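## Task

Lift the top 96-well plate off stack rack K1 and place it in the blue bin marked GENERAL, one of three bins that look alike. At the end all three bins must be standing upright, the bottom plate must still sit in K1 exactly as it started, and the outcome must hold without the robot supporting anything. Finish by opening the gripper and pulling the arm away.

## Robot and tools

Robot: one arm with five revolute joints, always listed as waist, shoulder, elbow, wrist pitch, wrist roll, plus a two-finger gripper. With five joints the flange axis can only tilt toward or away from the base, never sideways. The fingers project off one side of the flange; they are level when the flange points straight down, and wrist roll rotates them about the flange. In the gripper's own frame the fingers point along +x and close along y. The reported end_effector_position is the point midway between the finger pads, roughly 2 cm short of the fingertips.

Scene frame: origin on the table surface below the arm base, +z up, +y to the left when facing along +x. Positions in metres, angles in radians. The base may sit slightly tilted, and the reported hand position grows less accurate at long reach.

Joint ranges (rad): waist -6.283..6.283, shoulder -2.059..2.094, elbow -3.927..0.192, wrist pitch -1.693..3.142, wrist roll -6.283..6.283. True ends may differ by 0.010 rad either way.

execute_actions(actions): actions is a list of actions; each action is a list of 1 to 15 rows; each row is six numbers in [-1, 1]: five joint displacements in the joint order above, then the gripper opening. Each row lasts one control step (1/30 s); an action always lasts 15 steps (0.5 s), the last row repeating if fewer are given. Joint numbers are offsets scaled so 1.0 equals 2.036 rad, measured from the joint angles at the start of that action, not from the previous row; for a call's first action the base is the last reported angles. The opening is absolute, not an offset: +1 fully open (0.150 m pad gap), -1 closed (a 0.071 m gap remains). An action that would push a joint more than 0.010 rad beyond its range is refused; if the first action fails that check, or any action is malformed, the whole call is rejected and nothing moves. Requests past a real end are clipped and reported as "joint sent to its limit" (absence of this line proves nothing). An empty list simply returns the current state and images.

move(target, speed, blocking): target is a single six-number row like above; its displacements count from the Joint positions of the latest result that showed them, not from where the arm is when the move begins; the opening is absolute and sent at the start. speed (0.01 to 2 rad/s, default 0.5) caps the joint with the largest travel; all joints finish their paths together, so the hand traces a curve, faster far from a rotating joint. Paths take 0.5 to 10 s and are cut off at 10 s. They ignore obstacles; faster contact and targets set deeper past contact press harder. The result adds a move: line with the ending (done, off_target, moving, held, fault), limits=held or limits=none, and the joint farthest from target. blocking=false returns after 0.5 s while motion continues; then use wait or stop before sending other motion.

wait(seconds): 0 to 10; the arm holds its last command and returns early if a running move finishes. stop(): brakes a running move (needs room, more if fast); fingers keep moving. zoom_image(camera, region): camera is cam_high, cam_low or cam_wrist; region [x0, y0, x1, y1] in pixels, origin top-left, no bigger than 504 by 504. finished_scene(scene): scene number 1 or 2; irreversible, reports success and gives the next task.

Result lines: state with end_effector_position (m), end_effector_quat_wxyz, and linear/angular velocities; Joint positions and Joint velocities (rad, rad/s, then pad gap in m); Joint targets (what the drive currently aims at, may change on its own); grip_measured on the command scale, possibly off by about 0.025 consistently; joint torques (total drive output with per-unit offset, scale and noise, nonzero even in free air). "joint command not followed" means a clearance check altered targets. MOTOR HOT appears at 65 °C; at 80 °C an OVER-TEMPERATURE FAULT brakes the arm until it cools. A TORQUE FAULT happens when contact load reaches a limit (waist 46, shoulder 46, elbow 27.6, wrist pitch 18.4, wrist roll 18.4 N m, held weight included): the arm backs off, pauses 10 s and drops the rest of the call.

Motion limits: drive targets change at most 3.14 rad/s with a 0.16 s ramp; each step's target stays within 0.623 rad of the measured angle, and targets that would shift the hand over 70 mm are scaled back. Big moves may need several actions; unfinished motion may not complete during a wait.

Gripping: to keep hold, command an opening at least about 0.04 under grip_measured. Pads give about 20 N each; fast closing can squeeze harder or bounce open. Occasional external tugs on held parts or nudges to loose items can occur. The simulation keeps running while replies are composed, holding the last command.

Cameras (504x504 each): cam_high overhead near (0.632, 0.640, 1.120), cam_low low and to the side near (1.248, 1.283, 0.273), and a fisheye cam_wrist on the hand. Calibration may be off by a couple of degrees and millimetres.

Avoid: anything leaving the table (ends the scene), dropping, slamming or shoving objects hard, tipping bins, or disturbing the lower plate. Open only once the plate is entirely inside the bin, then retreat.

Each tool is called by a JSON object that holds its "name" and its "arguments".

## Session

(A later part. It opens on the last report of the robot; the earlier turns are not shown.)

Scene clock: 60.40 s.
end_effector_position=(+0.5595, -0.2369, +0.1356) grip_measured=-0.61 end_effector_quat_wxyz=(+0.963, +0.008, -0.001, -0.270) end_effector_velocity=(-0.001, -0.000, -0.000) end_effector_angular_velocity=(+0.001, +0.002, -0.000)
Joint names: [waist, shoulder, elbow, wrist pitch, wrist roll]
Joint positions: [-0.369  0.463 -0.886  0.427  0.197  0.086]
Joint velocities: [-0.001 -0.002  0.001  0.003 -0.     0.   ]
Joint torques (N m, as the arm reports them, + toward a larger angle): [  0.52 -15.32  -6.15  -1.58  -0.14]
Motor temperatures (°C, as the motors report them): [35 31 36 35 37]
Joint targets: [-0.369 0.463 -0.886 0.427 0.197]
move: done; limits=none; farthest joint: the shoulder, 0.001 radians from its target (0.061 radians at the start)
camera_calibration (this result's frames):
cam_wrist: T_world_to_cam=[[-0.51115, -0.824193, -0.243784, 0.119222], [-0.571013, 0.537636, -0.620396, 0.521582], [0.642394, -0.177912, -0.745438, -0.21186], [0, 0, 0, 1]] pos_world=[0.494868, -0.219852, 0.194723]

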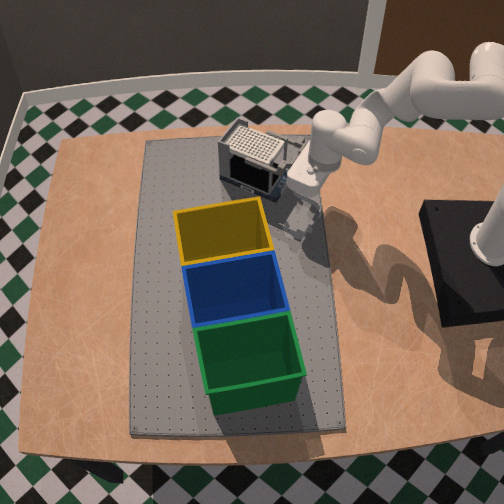

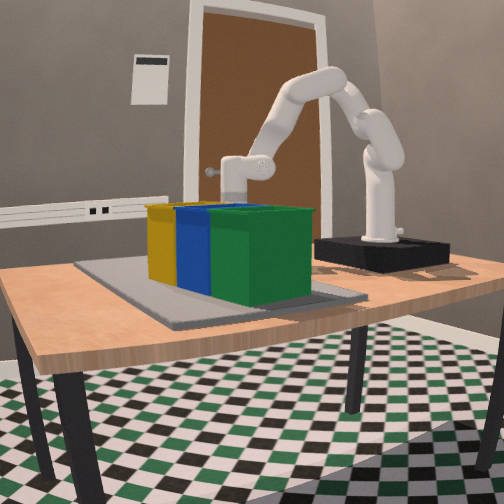

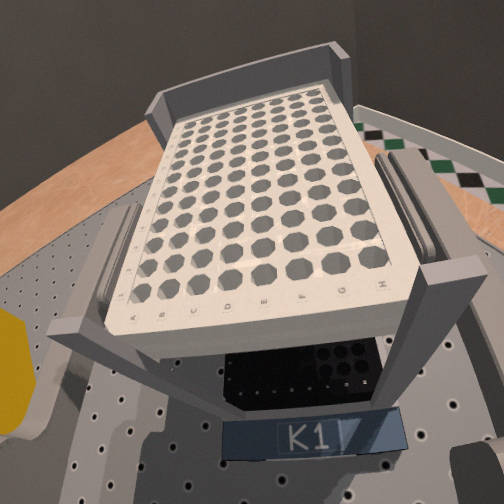

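{"name": "move", "arguments": {"target": [0.00027, -0.02722, 0.00317, 0.02405, 0.00027, -0.8], "speed": 0.1}}

Scene clock: 62.43 s.
end_effector_position=(+0.5596, -0.2369, +0.1553) grip_measured=-0.61 end_effector_quat_wxyz=(+0.963, +0.008, -0.001, -0.270) end_effector_velocity=(+0.000, -0.000, +0.001) end_effector_angular_velocity=(+0.000, +0.001, +0.000)
Joint names: [waist, shoulder, elbow, wrist pitch, wrist roll]
Joint positions: [-0.368  0.408 -0.879  0.476  0.197  0.086]
Joint velocities: [-0.    -0.002 -0.001  0.003 -0.    -0.   ]
Joint torques (N m, as the arm reports them, + toward a larger angle): [  0.24 -15.11  -7.06  -1.82  -0.31]
Motor temperatures (°C, as the motors report them): [35 31 36 35 37]
Joint targets: [-0.368 0.408 -0.880 0.476 0.197]
move: done; limits=none; farthest joint: the shoulder, 0.001 radians from its target (0.055 radians at the start)
camera_calibration (this result's frames):
cam_wrist: T_world_to_cam=[[-0.511317, -0.824127, -0.243659, 0.12408], [-0.57136, 0.537784, -0.619948, 0.534045], [0.641952, -0.177773, -0.745852, -0.196949], [0, 0, 0, 1]] pos_world=[0.495008, -0.219956, 0.214418]

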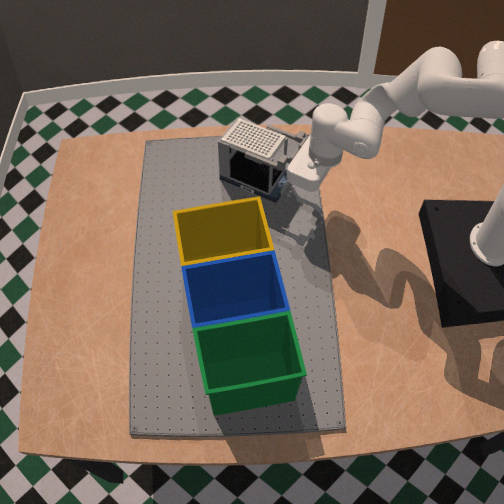

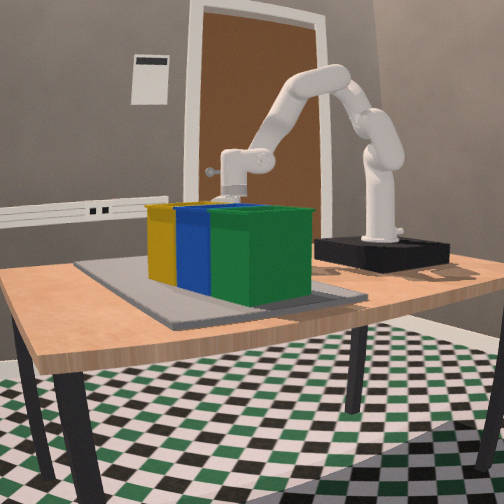

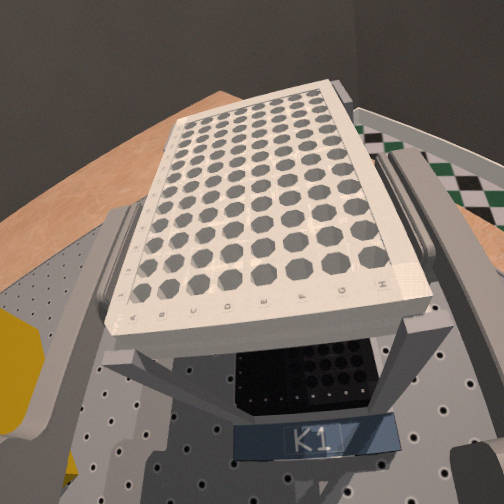

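{"name": "move", "arguments": {"target": [0.0013, -0.1012, 0.00805, 0.09315, 0.0013, -0.85], "speed": 0.25}}

Scene clock: 70.37 s.
end_effector_position=(+0.5539, -0.2348, +0.2302) grip_measured=-0.61 end_effector_quat_wxyz=(+0.963, +0.008, -0.001, -0.270) end_effector_velocity=(-0.000, +0.000, +0.001) end_effector_angular_velocity=(-0.000, -0.001, -0.001)
Joint names: [waist, shoulder, elbow, wrist pitch, wrist roll]
Joint positions: [-0.366  0.203 -0.863  0.665  0.2    0.086]
Joint velocities: [ 0.    -0.003  0.     0.002  0.001 -0.   ]
Joint torques (N m, as the arm reports them, + toward a larger angle): [  0.15 -13.94  -8.71  -2.01  -0.24]
Motor temperatures (°C, as the motors report them): [35 31 36 35 37]
Joint targets: [-0.365 0.202 -0.863 0.665 0.200]
move: done; limits=none; farthest joint: the shoulder, 0.001 radians from its target (0.206 radians at the start)
camera_calibration (this result's frames):
cam_wrist: T_world_to_cam=[[-0.511395, -0.824102, -0.24358, 0.141184], [-0.571559, 0.537848, -0.619709, 0.576173], [0.641712, -0.177696, -0.746076, -0.136797], [0, 0, 0, 1]] pos_world=[0.489302, -0.217852, 0.289389]

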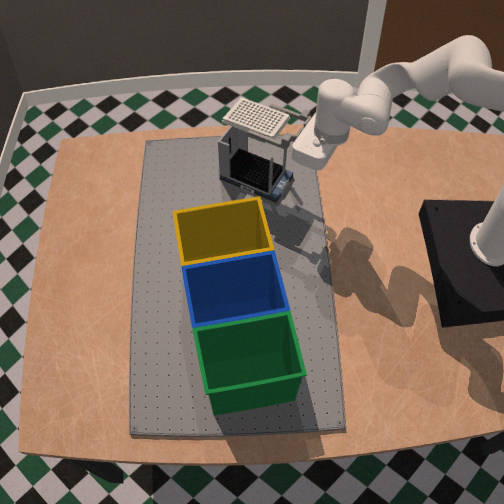

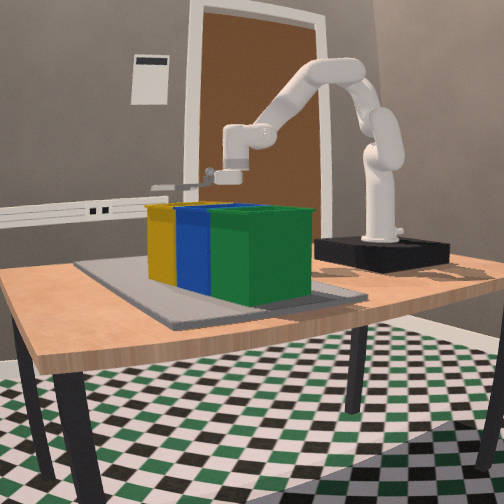

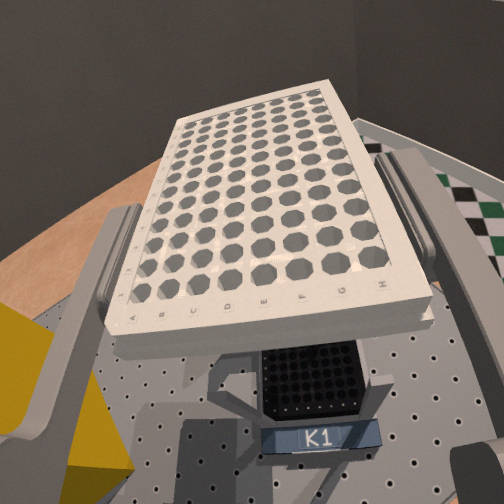

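{"name": "zoom_image", "arguments": {"camera": "cam_high", "region": [160, 185, 320, 345]}}

{"name": "zoom_image", "arguments": {"camera": "cam_high", "region": [200, 80, 320, 200]}}

Region (160, 185, 320, 345) of cam_high's 504x504 image, scaled by 3.150, with more detail than that image has.

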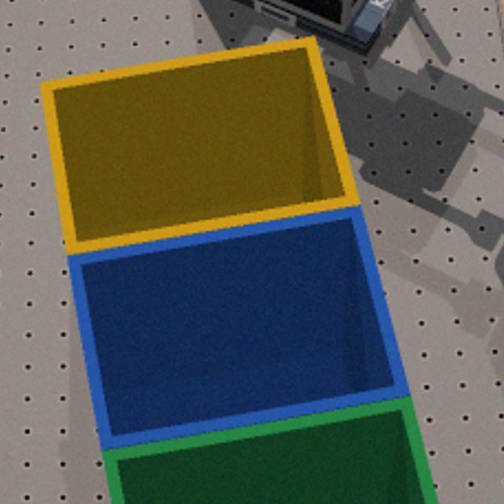

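Region (200, 80, 320, 200) of cam_high's 504x504 image, scaled by 4.200, with more detail than that image has.

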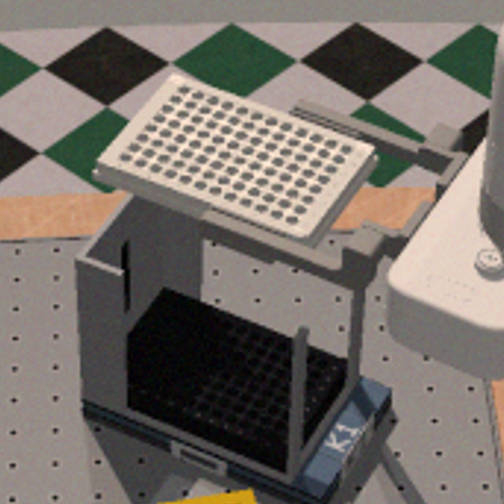

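{"name": "move", "arguments": {"target": [0.28694, 0.1331, -0.23527, -0.66503, 0.73674, -0.85], "speed": 0.8}}

Scene clock: 76.17 s.
end_effector_position=(+0.6487, +0.0006, +0.4585) grip_measured=-0.61 end_effector_quat_wxyz=(+0.524, +0.584, -0.398, -0.475) end_effector_velocity=(-0.000, +0.001, +0.001) end_effector_angular_velocity=(+0.002, -0.002, +0.002)
Joint names: [waist, shoulder, elbow, wrist pitch, wrist roll]
Joint positions: [ 0.218  0.474 -1.342 -0.688  1.699  0.086]
Joint velocities: [ 0.002 -0.001 -0.001 -0.002  0.001  0.   ]
Joint torques (N m, as the arm reports them, + toward a larger angle): [ -0.15 -17.82  -9.55  -1.74  -0.62]
Motor temperatures (°C, as the motors report them): [35 31 36 35 37]
Joint targets: [0.219 0.474 -1.342 -0.689 1.700]
move: done; limits=none; farthest joint: the waist, 0.000 radians from its target (0.584 radians at the start)
camera_calibration (this result's frames):
cam_wrist: T_world_to_cam=[[0.188142, 0.190849, -0.963421, 0.314883], [0.434082, 0.86377, 0.255878, -0.408834], [0.881008, -0.466345, 0.0796673, -0.519095], [0, 0, 0, 1]] pos_world=[0.575552, 0.0509659, 0.449331]

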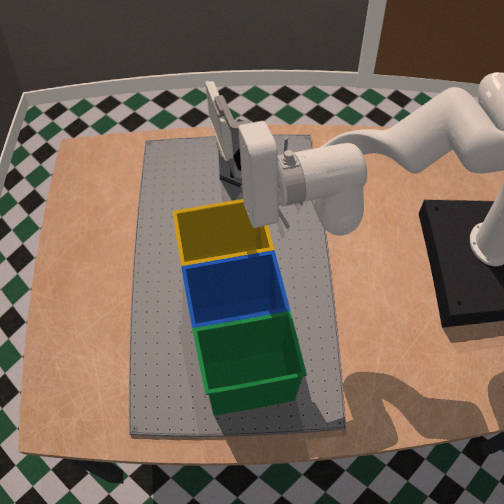

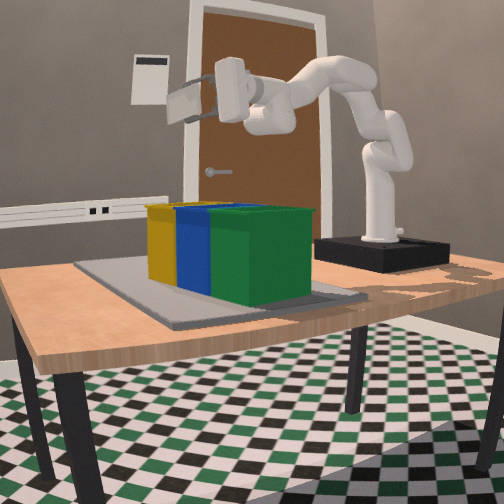

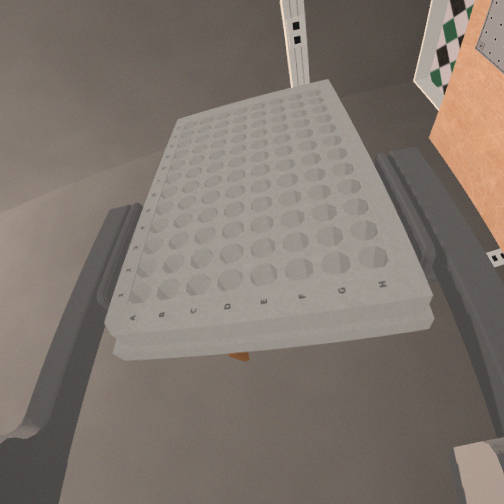

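{"name": "move", "arguments": {"target": [-0.0002, 0.01419, 0.00928, -0.02358, 0.70319, -0.85], "speed": 0.8}}

Scene clock: 79.83 s.
end_effector_position=(+0.6129, +0.1431, +0.3106) grip_measured=-0.61 end_effector_quat_wxyz=(+0.084, +0.702, +0.083, -0.702) end_effector_velocity=(-0.000, +0.000, -0.001) end_effector_angular_velocity=(+0.003, +0.002, -0.000)
Joint names: [waist, shoulder, elbow, wrist pitch, wrist roll]
Joint positions: [ 0.218  0.503 -1.323 -0.736  3.131  0.086]
Joint velocities: [-0.     0.001 -0.     0.001  0.003  0.   ]
Joint torques (N m, as the arm reports them, + toward a larger angle): [  0.05 -18.24  -9.33  -1.72  -0.31]
Motor temperatures (°C, as the motors report them): [35 31 36 35 37]
Joint targets: [0.218 0.503 -1.323 -0.736 3.131]
move: done; limits=none; farthest joint: the waist, 0.000 radians from its target (0.001 radians at the start)
camera_calibration (this result's frames):
cam_wrist: T_world_to_cam=[[-0.00540127, 0.999968, 0.00596491, -0.146246], [0.642497, -0.00110057, 0.766287, -0.641051], [0.766269, 0.00797136, -0.64247, -0.182672], [0, 0, 0, 1]] pos_world=[0.551059, 0.146992, 0.374741]

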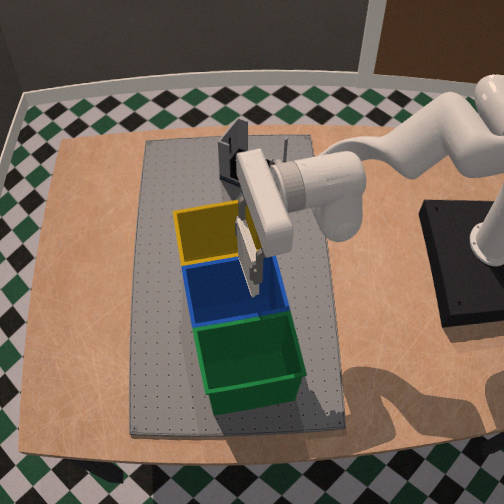

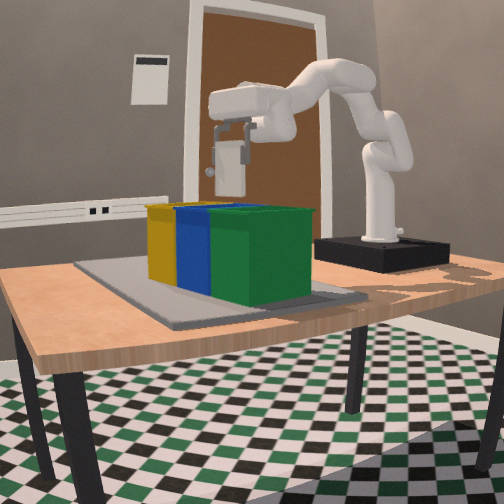

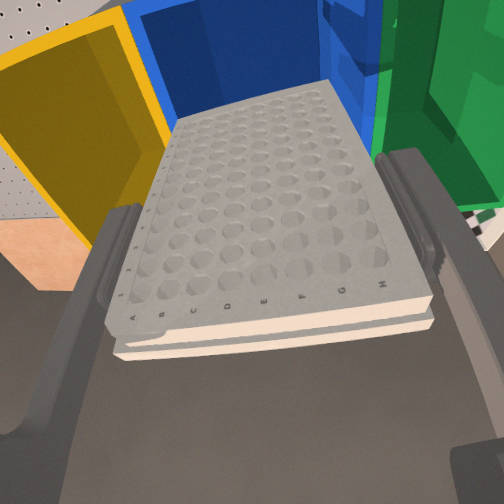

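{"name": "zoom_image", "arguments": {"camera": "cam_wrist", "region": [100, 0, 260, 160]}}

{"name": "zoom_image", "arguments": {"camera": "cam_wrist", "region": [280, 0, 440, 160]}}

Region (100, 0, 260, 160) of cam_wrist's 504x504 image, scaled by 3.150, with more detail than that image has.

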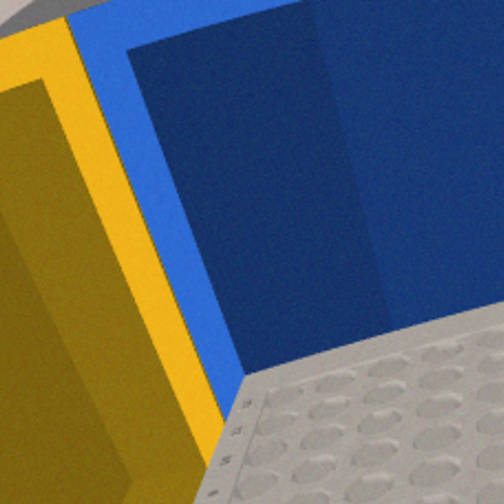

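Region (280, 0, 440, 160) of cam_wrist's 504x504 image, scaled by 3.150, with more detail than that image has.

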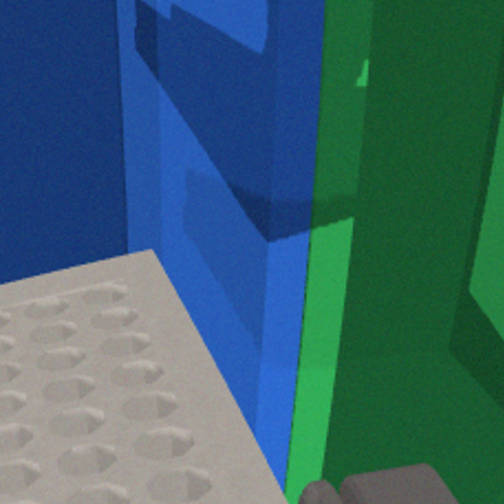

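{"name": "move", "arguments": {"target": [0.00624, 0.08436, -0.01475, -0.06974, 0, -0.85], "speed": 0.2}}

Scene clock: 85.83 s.
end_effector_position=(+0.6192, +0.1537, +0.2354) grip_measured=-0.61 end_effector_quat_wxyz=(+0.088, +0.702, +0.087, -0.702) end_effector_velocity=(+0.000, +0.000, -0.002) end_effector_angular_velocity=(+0.001, +0.000, -0.000)
Joint names: [waist, shoulder, elbow, wrist pitch, wrist roll]
Joint positions: [ 0.231  0.674 -1.353 -0.878  3.131  0.086]
Joint velocities: [-0.     0.004 -0.    -0.003  0.001  0.   ]
Joint torques (N m, as the arm reports them, + toward a larger angle): [ -0.06 -19.09  -8.73  -1.68  -0.31]
Motor temperatures (°C, as the motors report them): [35 31 36 35 37]
Joint targets: [0.231 0.674 -1.353 -0.878 3.131]
move: done; limits=none; farthest joint: the shoulder, 0.001 radians from its target (0.172 radians at the start)
camera_calibration (this result's frames):
cam_wrist: T_world_to_cam=[[-0.018061, 0.999819, 0.00598227, -0.148517], [0.641823, 0.00700589, 0.766821, -0.588376], [0.76664, 0.0176891, -0.641833, -0.23773], [0, 0, 0, 1]] pos_world=[0.557204, 0.156817, 0.299485]

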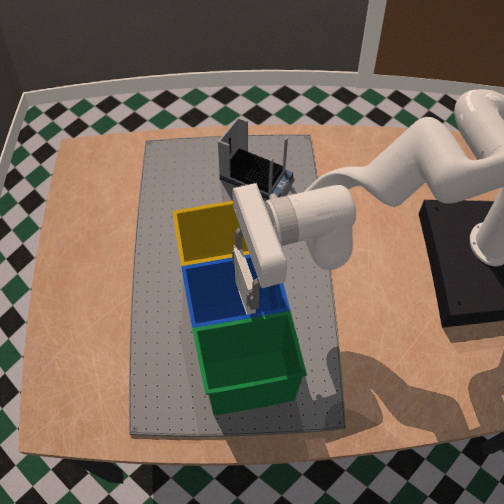

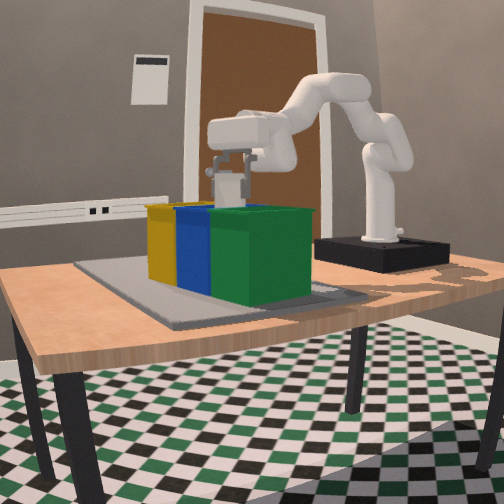

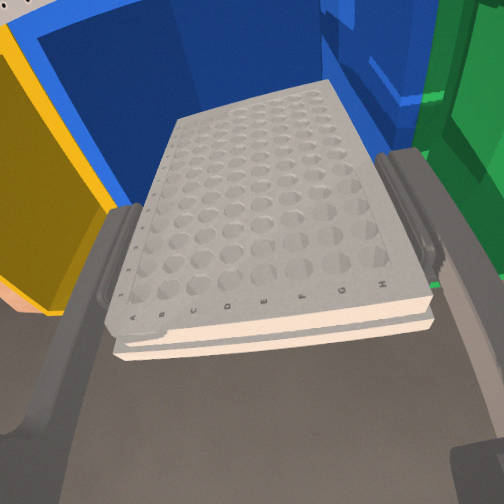

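{"name": "zoom_image", "arguments": {"camera": "cam_wrist", "region": [20, 20, 220, 240]}}

{"name": "zoom_image", "arguments": {"camera": "cam_wrist", "region": [310, 0, 490, 200]}}

Region (20, 20, 220, 240) of cam_wrist's 504x504 image, scaled by 2.291, with more detail than that image has; it fills the left 458 columns of this view, and the rest is white.

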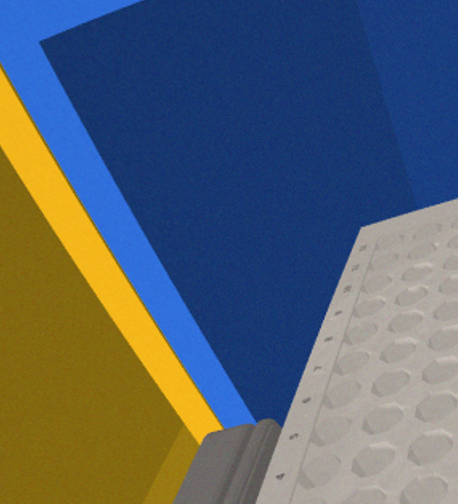

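Region (310, 0, 490, 200) of cam_wrist's 504x504 image, scaled by 2.520, with more detail than that image has; it fills the left 454 columns of this view, and the rest is white.

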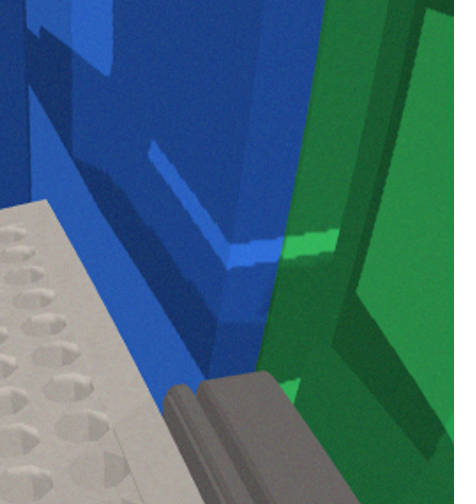

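{"name": "move", "arguments": {"target": [-0.00118, 0.01392, -0.00185, -0.01207, 0, -0.85], "speed": 0.06}}

Scene clock: 90.67 s.
end_effector_position=(+0.6196, +0.1523, +0.2226) grip_measured=-0.61 end_effector_quat_wxyz=(+0.087, +0.702, +0.086, -0.702) end_effector_velocity=(-0.001, -0.000, -0.002) end_effector_angular_velocity=(-0.000, +0.001, +0.000)
Joint names: [waist, shoulder, elbow, wrist pitch, wrist roll]
Joint positions: [ 0.228  0.702 -1.357 -0.902  3.131  0.086]
Joint velocities: [ 0.     0.003  0.002 -0.003  0.     0.   ]
Joint torques (N m, as the arm reports them, + toward a larger angle): [  0.37 -19.07  -8.63  -1.72  -0.25]
Motor temperatures (°C, as the motors report them): [35 31 36 35 37]
Joint targets: [0.228 0.702 -1.357 -0.903 3.131]
move: done; limits=none; farthest joint: the shoulder, 0.001 radians from its target (0.028 radians at the start)
camera_calibration (this result's frames):
cam_wrist: T_world_to_cam=[[-0.015695, 0.999859, 0.0060483, -0.148583], [0.641732, 0.00543428, 0.76691, -0.578542], [0.766768, 0.0159181, -0.641727, -0.246023], [0, 0, 0, 1]] pos_world=[0.55758, 0.155622, 0.286708]

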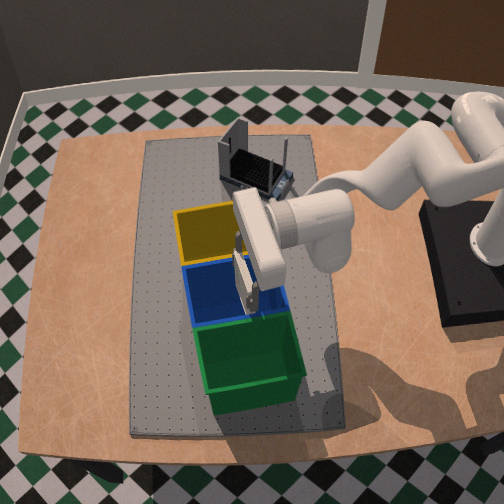

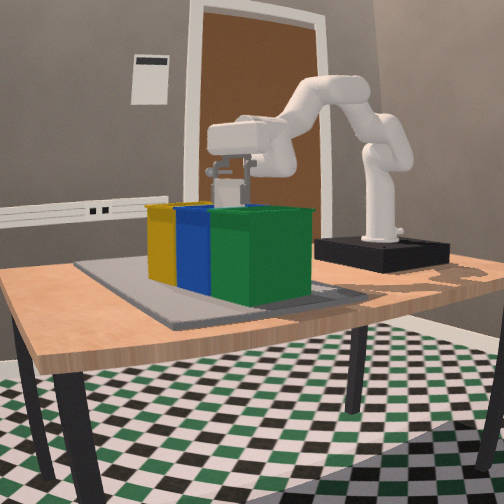

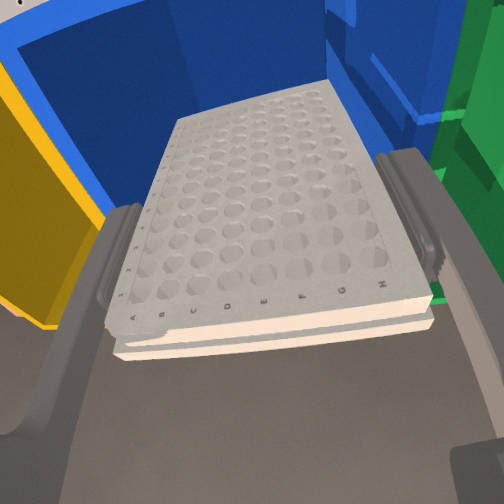

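{"name": "zoom_image", "arguments": {"camera": "cam_wrist", "region": [60, 150, 160, 250]}}

{"name": "zoom_image", "arguments": {"camera": "cam_wrist", "region": [370, 90, 470, 190]}}

Region (60, 150, 160, 250) of cam_wrist's 504x504 image, scaled by 5.040, with more detail than that image has.

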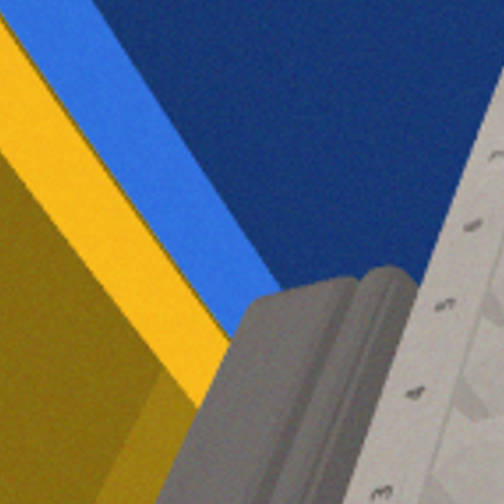

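Region (370, 90, 470, 190) of cam_wrist's 504x504 image, scaled by 5.040, with more detail than that image has.

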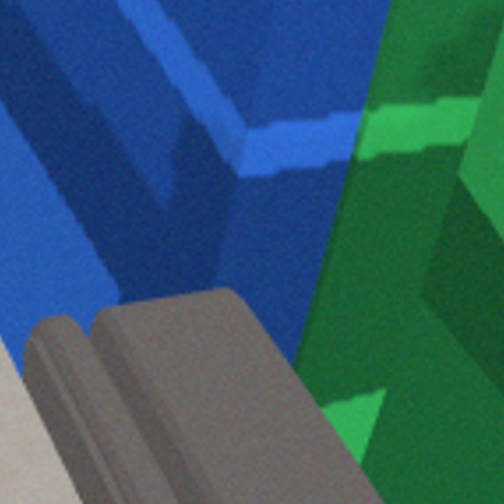

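{"name": "move", "arguments": {"target": [-0.00042, 0.00437, -0.00073, -0.00363, 0, -0.85], "speed": 0.03}}

Scene clock: 94.27 s.
end_effector_position=(+0.6197, +0.1519, +0.2187) grip_measured=-0.61 end_effector_quat_wxyz=(+0.087, +0.702, +0.086, -0.702) end_effector_velocity=(+0.000, +0.000, -0.000) end_effector_angular_velocity=(-0.001, -0.000, +0.000)
Joint names: [waist, shoulder, elbow, wrist pitch, wrist roll]
Joint positions: [ 0.227  0.71  -1.358 -0.91   3.131  0.086]
Joint velocities: [ 0.     0.001 -0.    -0.001 -0.001  0.   ]
Joint torques (N m, as the arm reports them, + toward a larger angle): [  0.3  -19.23  -8.55  -1.64  -0.29]
Motor temperatures (°C, as the motors report them): [35 31 36 35 37]
Joint targets: [0.227 0.711 -1.358 -0.910 3.131]
move: done; limits=none; farthest joint: the shoulder, 0.001 radians from its target (0.009 radians at the start)
camera_calibration (this result's frames):
cam_wrist: T_world_to_cam=[[-0.0148651, 0.999871, 0.00604926, -0.148595], [0.641772, 0.00490158, 0.76688, -0.575563], [0.766752, 0.015282, -0.641762, -0.248492], [0, 0, 0, 1]] pos_world=[0.557703, 0.155194, 0.282814]

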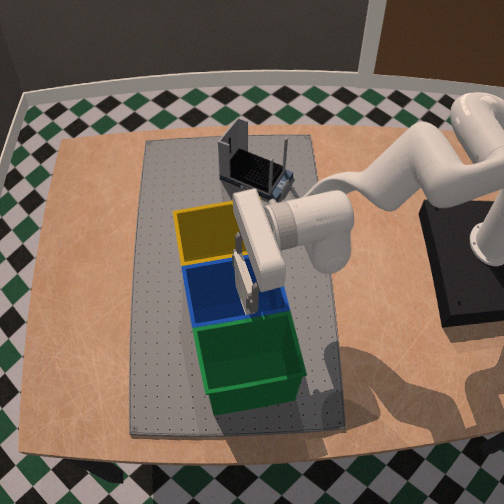

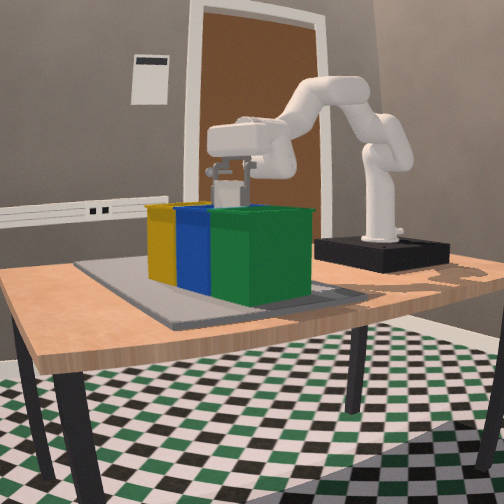

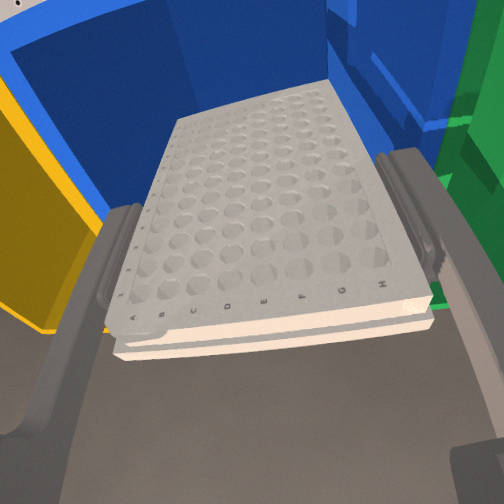

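{"name": "zoom_image", "arguments": {"camera": "cam_wrist", "region": [60, 150, 160, 250]}}

{"name": "zoom_image", "arguments": {"camera": "cam_wrist", "region": [370, 90, 470, 190]}}

Region (60, 150, 160, 250) of cam_wrist's 504x504 image, scaled by 5.040, with more detail than that image has.

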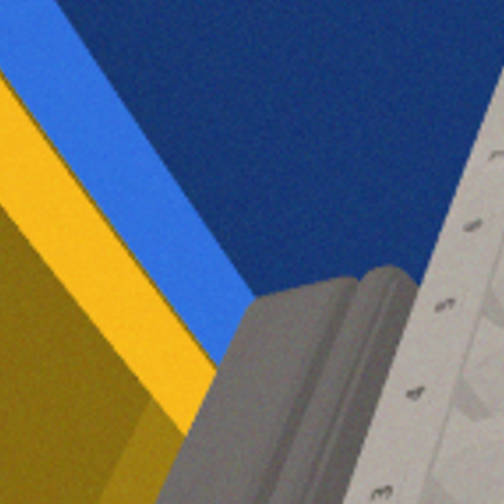

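Region (370, 90, 470, 190) of cam_wrist's 504x504 image, scaled by 5.040, with more detail than that image has.

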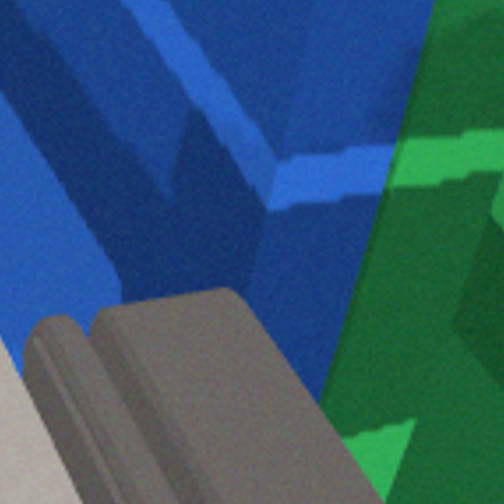

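{"name": "move", "arguments": {"target": [-0.00011, 0.01563, -0.00321, -0.01242, 0, -0.85], "speed": 0.03}}

Scene clock: 97.13 s.
end_effector_position=(+0.6197, +0.1519, +0.2049) grip_measured=-0.61 end_effector_quat_wxyz=(+0.087, +0.702, +0.086, -0.702) end_effector_velocity=(+0.000, +0.000, -0.000) end_effector_angular_velocity=(-0.000, -0.001, +0.000)
Joint names: [waist, shoulder, elbow, wrist pitch, wrist roll]
Joint positions: [ 0.227  0.742 -1.365 -0.935  3.131  0.086]
Joint velocities: [ 0.     0.001 -0.001 -0.001 -0.001  0.   ]
Joint torques (N m, as the arm reports them, + toward a larger angle): [  0.09 -19.33  -8.38  -1.7   -0.28]
Motor temperatures (°C, as the motors report them): [35 31 36 35 37]
Joint targets: [0.227 0.742 -1.365 -0.935 3.131]
move: done; limits=none; farthest joint: the wrist pitch, 0.001 radians from its target (0.026 radians at the start)
camera_calibration (this result's frames):
cam_wrist: T_world_to_cam=[[-0.0146431, 0.999874, 0.00607108, -0.148657], [0.641712, 0.00474115, 0.766931, -0.564916], [0.766806, 0.0151262, -0.6417, -0.257433], [0, 0, 0, 1]] pos_world=[0.557738, 0.15521, 0.26896]

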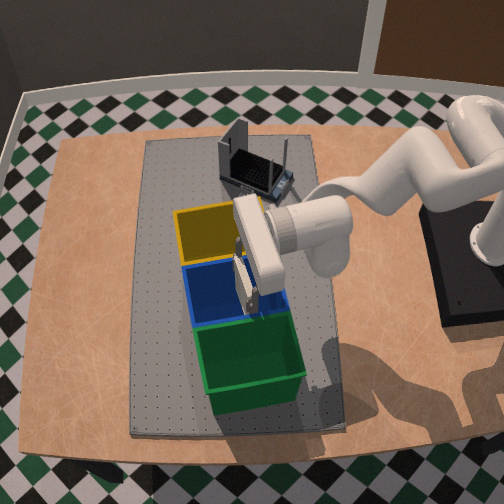

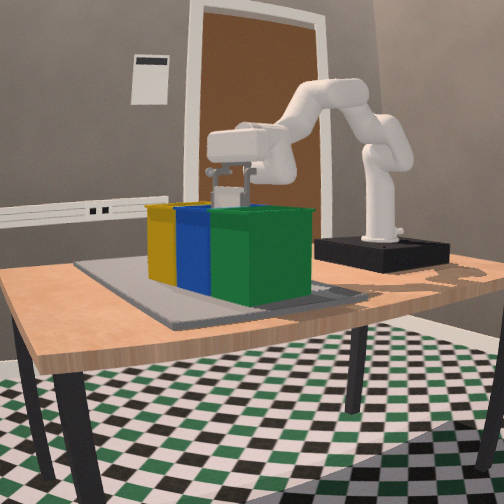

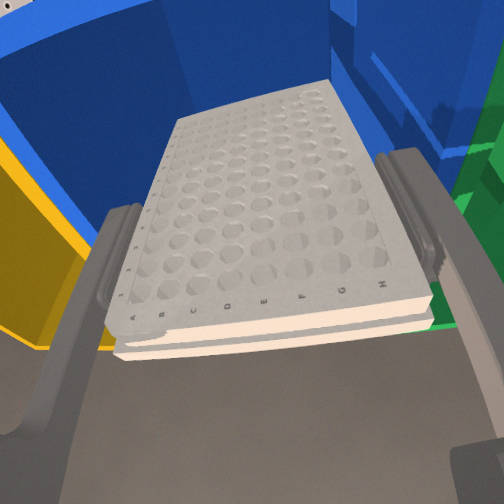

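{"name": "move", "arguments": {"target": [-0.00024, 0.03506, -0.01013, -0.02493, 0, -0.85], "speed": 0.07}}

Scene clock: 103.30 s.
end_effector_position=(+0.6198, +0.1519, +0.1751) grip_measured=-0.61 end_effector_quat_wxyz=(+0.087, +0.702, +0.086, -0.702) end_effector_velocity=(-0.001, +0.000, -0.002) end_effector_angular_velocity=(-0.000, +0.002, +0.000)
Joint names: [waist, shoulder, elbow, wrist pitch, wrist roll]
Joint positions: [ 0.227  0.813 -1.385 -0.985  3.131  0.086]
Joint velocities: [ 0.     0.003  0.001 -0.002  0.     0.   ]
Joint torques (N m, as the arm reports them, + toward a larger angle): [  0.2  -19.33  -8.01  -1.7   -0.34]
Motor temperatures (°C, as the motors report them): [35 31 36 35 37]
Joint targets: [0.227 0.813 -1.385 -0.985 3.131]
move: done; limits=none; farthest joint: the shoulder, 0.001 radians from its target (0.071 radians at the start)
camera_calibration (this result's frames):
cam_wrist: T_world_to_cam=[[-0.0141578, 0.999881, 0.00612603, -0.148791], [0.641557, 0.0043845, 0.767063, -0.542023], [0.766945, 0.0147901, -0.641543, -0.276663], [0, 0, 0, 1]] pos_world=[0.557818, 0.155242, 0.239186]

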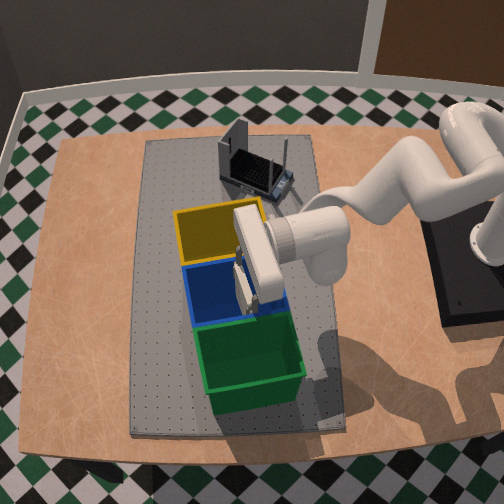

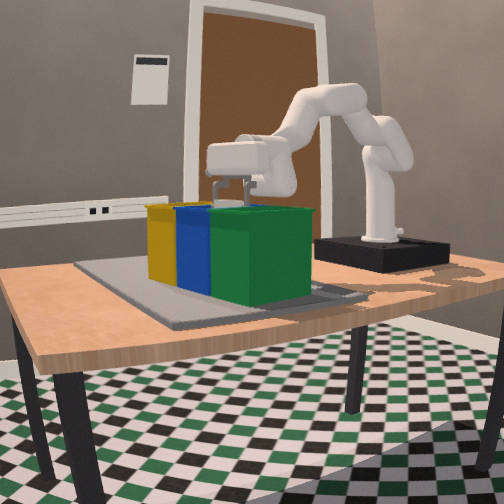

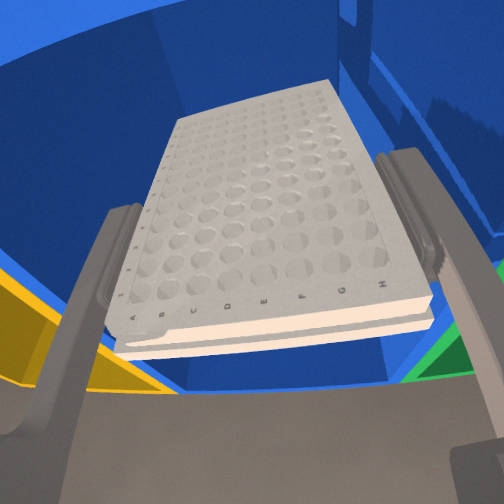

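{"name": "move", "arguments": {"target": [-0.00024, 0.0371, -0.01469, -0.02241, 0, -0.85], "speed": 0.07}}

Scene clock: 105.17 s.
end_effector_position=(+0.6199, +0.1519, +0.1453) grip_measured=-0.61 end_effector_quat_wxyz=(+0.086, +0.702, +0.086, -0.702) end_effector_velocity=(-0.001, +0.000, -0.002) end_effector_angular_velocity=(+0.001, +0.002, +0.000)
Joint names: [waist, shoulder, elbow, wrist pitch, wrist roll]
Joint positions: [ 0.226  0.888 -1.415 -1.031  3.131  0.086]
Joint velocities: [ 0.     0.003  0.001 -0.002  0.001  0.   ]
Joint torques (N m, as the arm reports them, + toward a larger angle): [  0.19 -19.72  -7.6   -1.71  -0.25]
Motor temperatures (°C, as the motors report them): [35 31 36 35 37]
Joint targets: [0.226 0.888 -1.415 -1.031 3.131]
move: done; limits=none; farthest joint: the shoulder, 0.001 radians from its target (0.075 radians at the start)
camera_calibration (this result's frames):
cam_wrist: T_world_to_cam=[[-0.0136723, 0.999887, 0.00617777, -0.148928], [0.641413, 0.00403051, 0.767185, -0.519135], [0.767074, 0.0144517, -0.641396, -0.295903], [0, 0, 0, 1]] pos_world=[0.557923, 0.15528, 0.209402]

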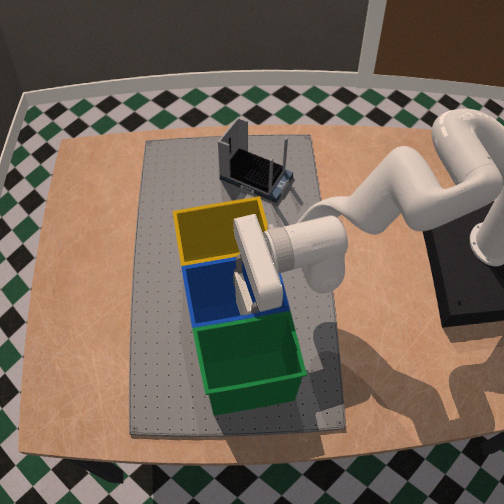

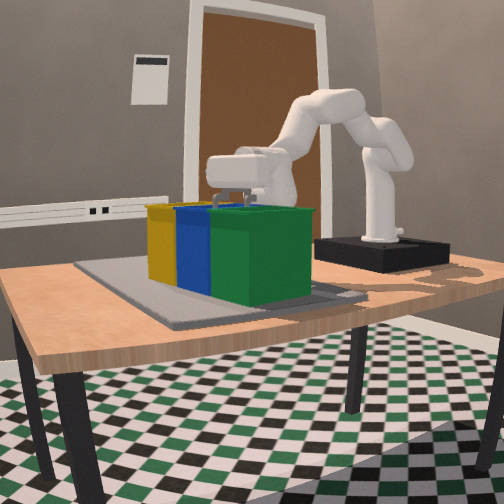

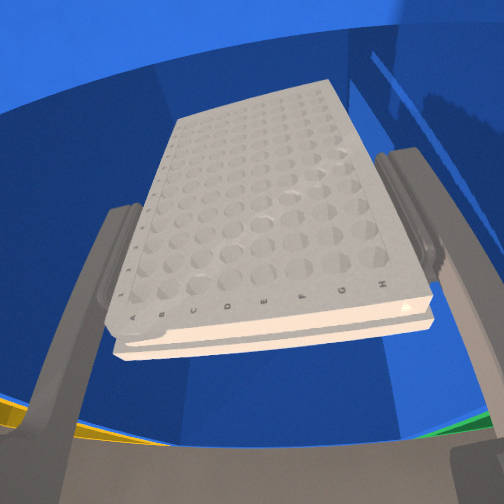

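{"name": "zoom_image", "arguments": {"camera": "cam_low", "region": [170, 140, 320, 240]}}

Region (170, 140, 320, 240) of cam_low's 504x504 image, scaled by 3.360, with more detail than that image has.

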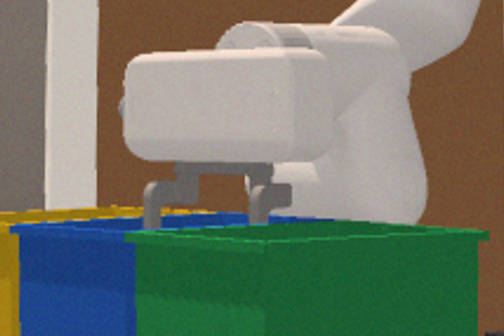

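{"name": "move", "arguments": {"target": [-0.00005, 0.00761, -0.00339, -0.00422, 0, -0.85], "speed": 0.035}}

Scene clock: 107.90 s.
end_effector_position=(+0.6199, +0.1519, +0.1394) grip_measured=-0.61 end_effector_quat_wxyz=(+0.086, +0.702, +0.086, -0.701) end_effector_velocity=(+0.000, -0.000, -0.001) end_effector_angular_velocity=(+0.000, -0.001, -0.000)
Joint names: [waist, shoulder, elbow, wrist pitch, wrist roll]
Joint positions: [ 0.226  0.903 -1.422 -1.039  3.131  0.086]
Joint velocities: [-0.     0.002 -0.001 -0.002  0.     0.   ]
Joint torques (N m, as the arm reports them, + toward a larger angle): [ -0.24 -19.8   -7.64  -1.61  -0.18]
Motor temperatures (°C, as the motors report them): [35 31 36 35 37]
Joint targets: [0.226 0.903 -1.422 -1.039 3.131]
move: done; limits=none; farthest joint: the waist, 0.000 radians from its target (0.000 radians at the start)
camera_calibration (this result's frames):
cam_wrist: T_world_to_cam=[[-0.0135724, 0.999889, 0.00619316, -0.148948], [0.641368, 0.00395378, 0.767223, -0.514585], [0.767114, 0.0143851, -0.64135, -0.299686], [0, 0, 0, 1]] pos_world=[0.55791, 0.155277, 0.20352]

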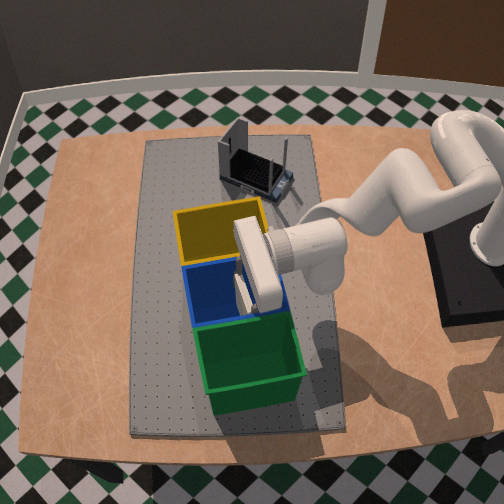

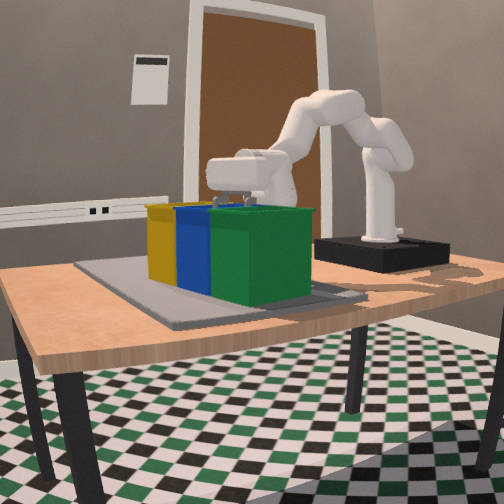

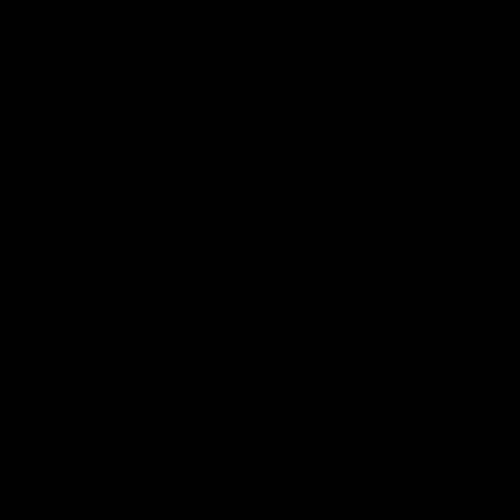

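{"name": "execute_actions", "arguments": {"actions": [[[0,0,0,0,0,-0.75],[0,0,0,0,0,-0.68],[0,0,0,0,0,-0.64],[0,0,0,0,0,-0.62],[0,0,0,0,0,-0.60],[0,0,0,0,0,-0.59],[0,0,0,0,0,-0.58],[0,0,0,0,0,-0.57]],[[0,0,0,0,0,-0.57]]]}}

Scene clock: 109.27 s.
end_effector_position=(+0.6200, +0.1519, +0.1395) grip_measured=-0.57 end_effector_quat_wxyz=(+0.086, +0.702, +0.086, -0.701) end_effector_velocity=(+0.000, +0.000, +0.001) end_effector_angular_velocity=(+0.001, -0.001, -0.000)
Joint names: [waist, shoulder, elbow, wrist pitch, wrist roll]
Joint positions: [ 0.226  0.903 -1.422 -1.039  3.13   0.088]
Joint velocities: [-0.    -0.    -0.001  0.001  0.     0.   ]
Joint torques (N m, as the arm reports them, + toward a larger angle): [  0.34 -19.68  -7.61  -1.62  -0.19]
Motor temperatures (°C, as the motors report them): [35 31 36 35 37]
Joint targets: [0.226 0.903 -1.422 -1.039 3.130]
camera_calibration (this result's frames):
cam_wrist: T_world_to_cam=[[-0.0135644, 0.999889, 0.00622858, -0.148962], [0.641196, 0.0039183, 0.767367, -0.514603], [0.767257, 0.0144026, -0.641178, -0.299776], [0, 0, 0, 1]] pos_world=[0.557946, 0.155279, 0.203607]

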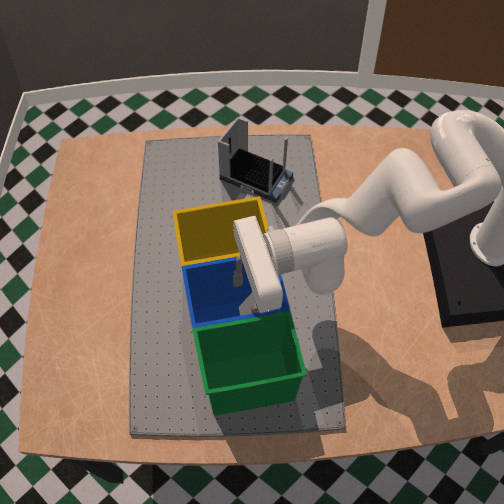

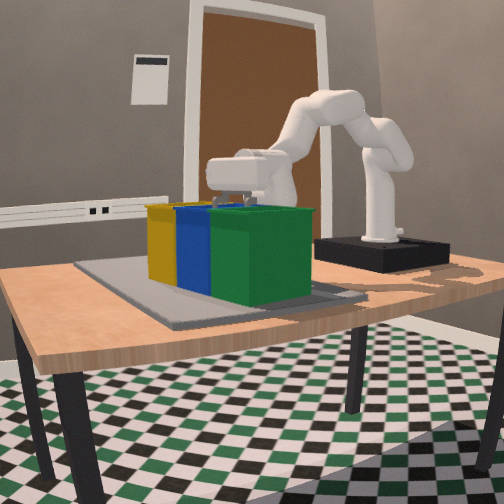

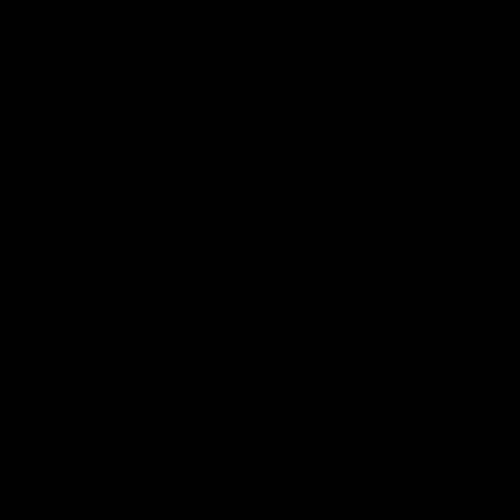

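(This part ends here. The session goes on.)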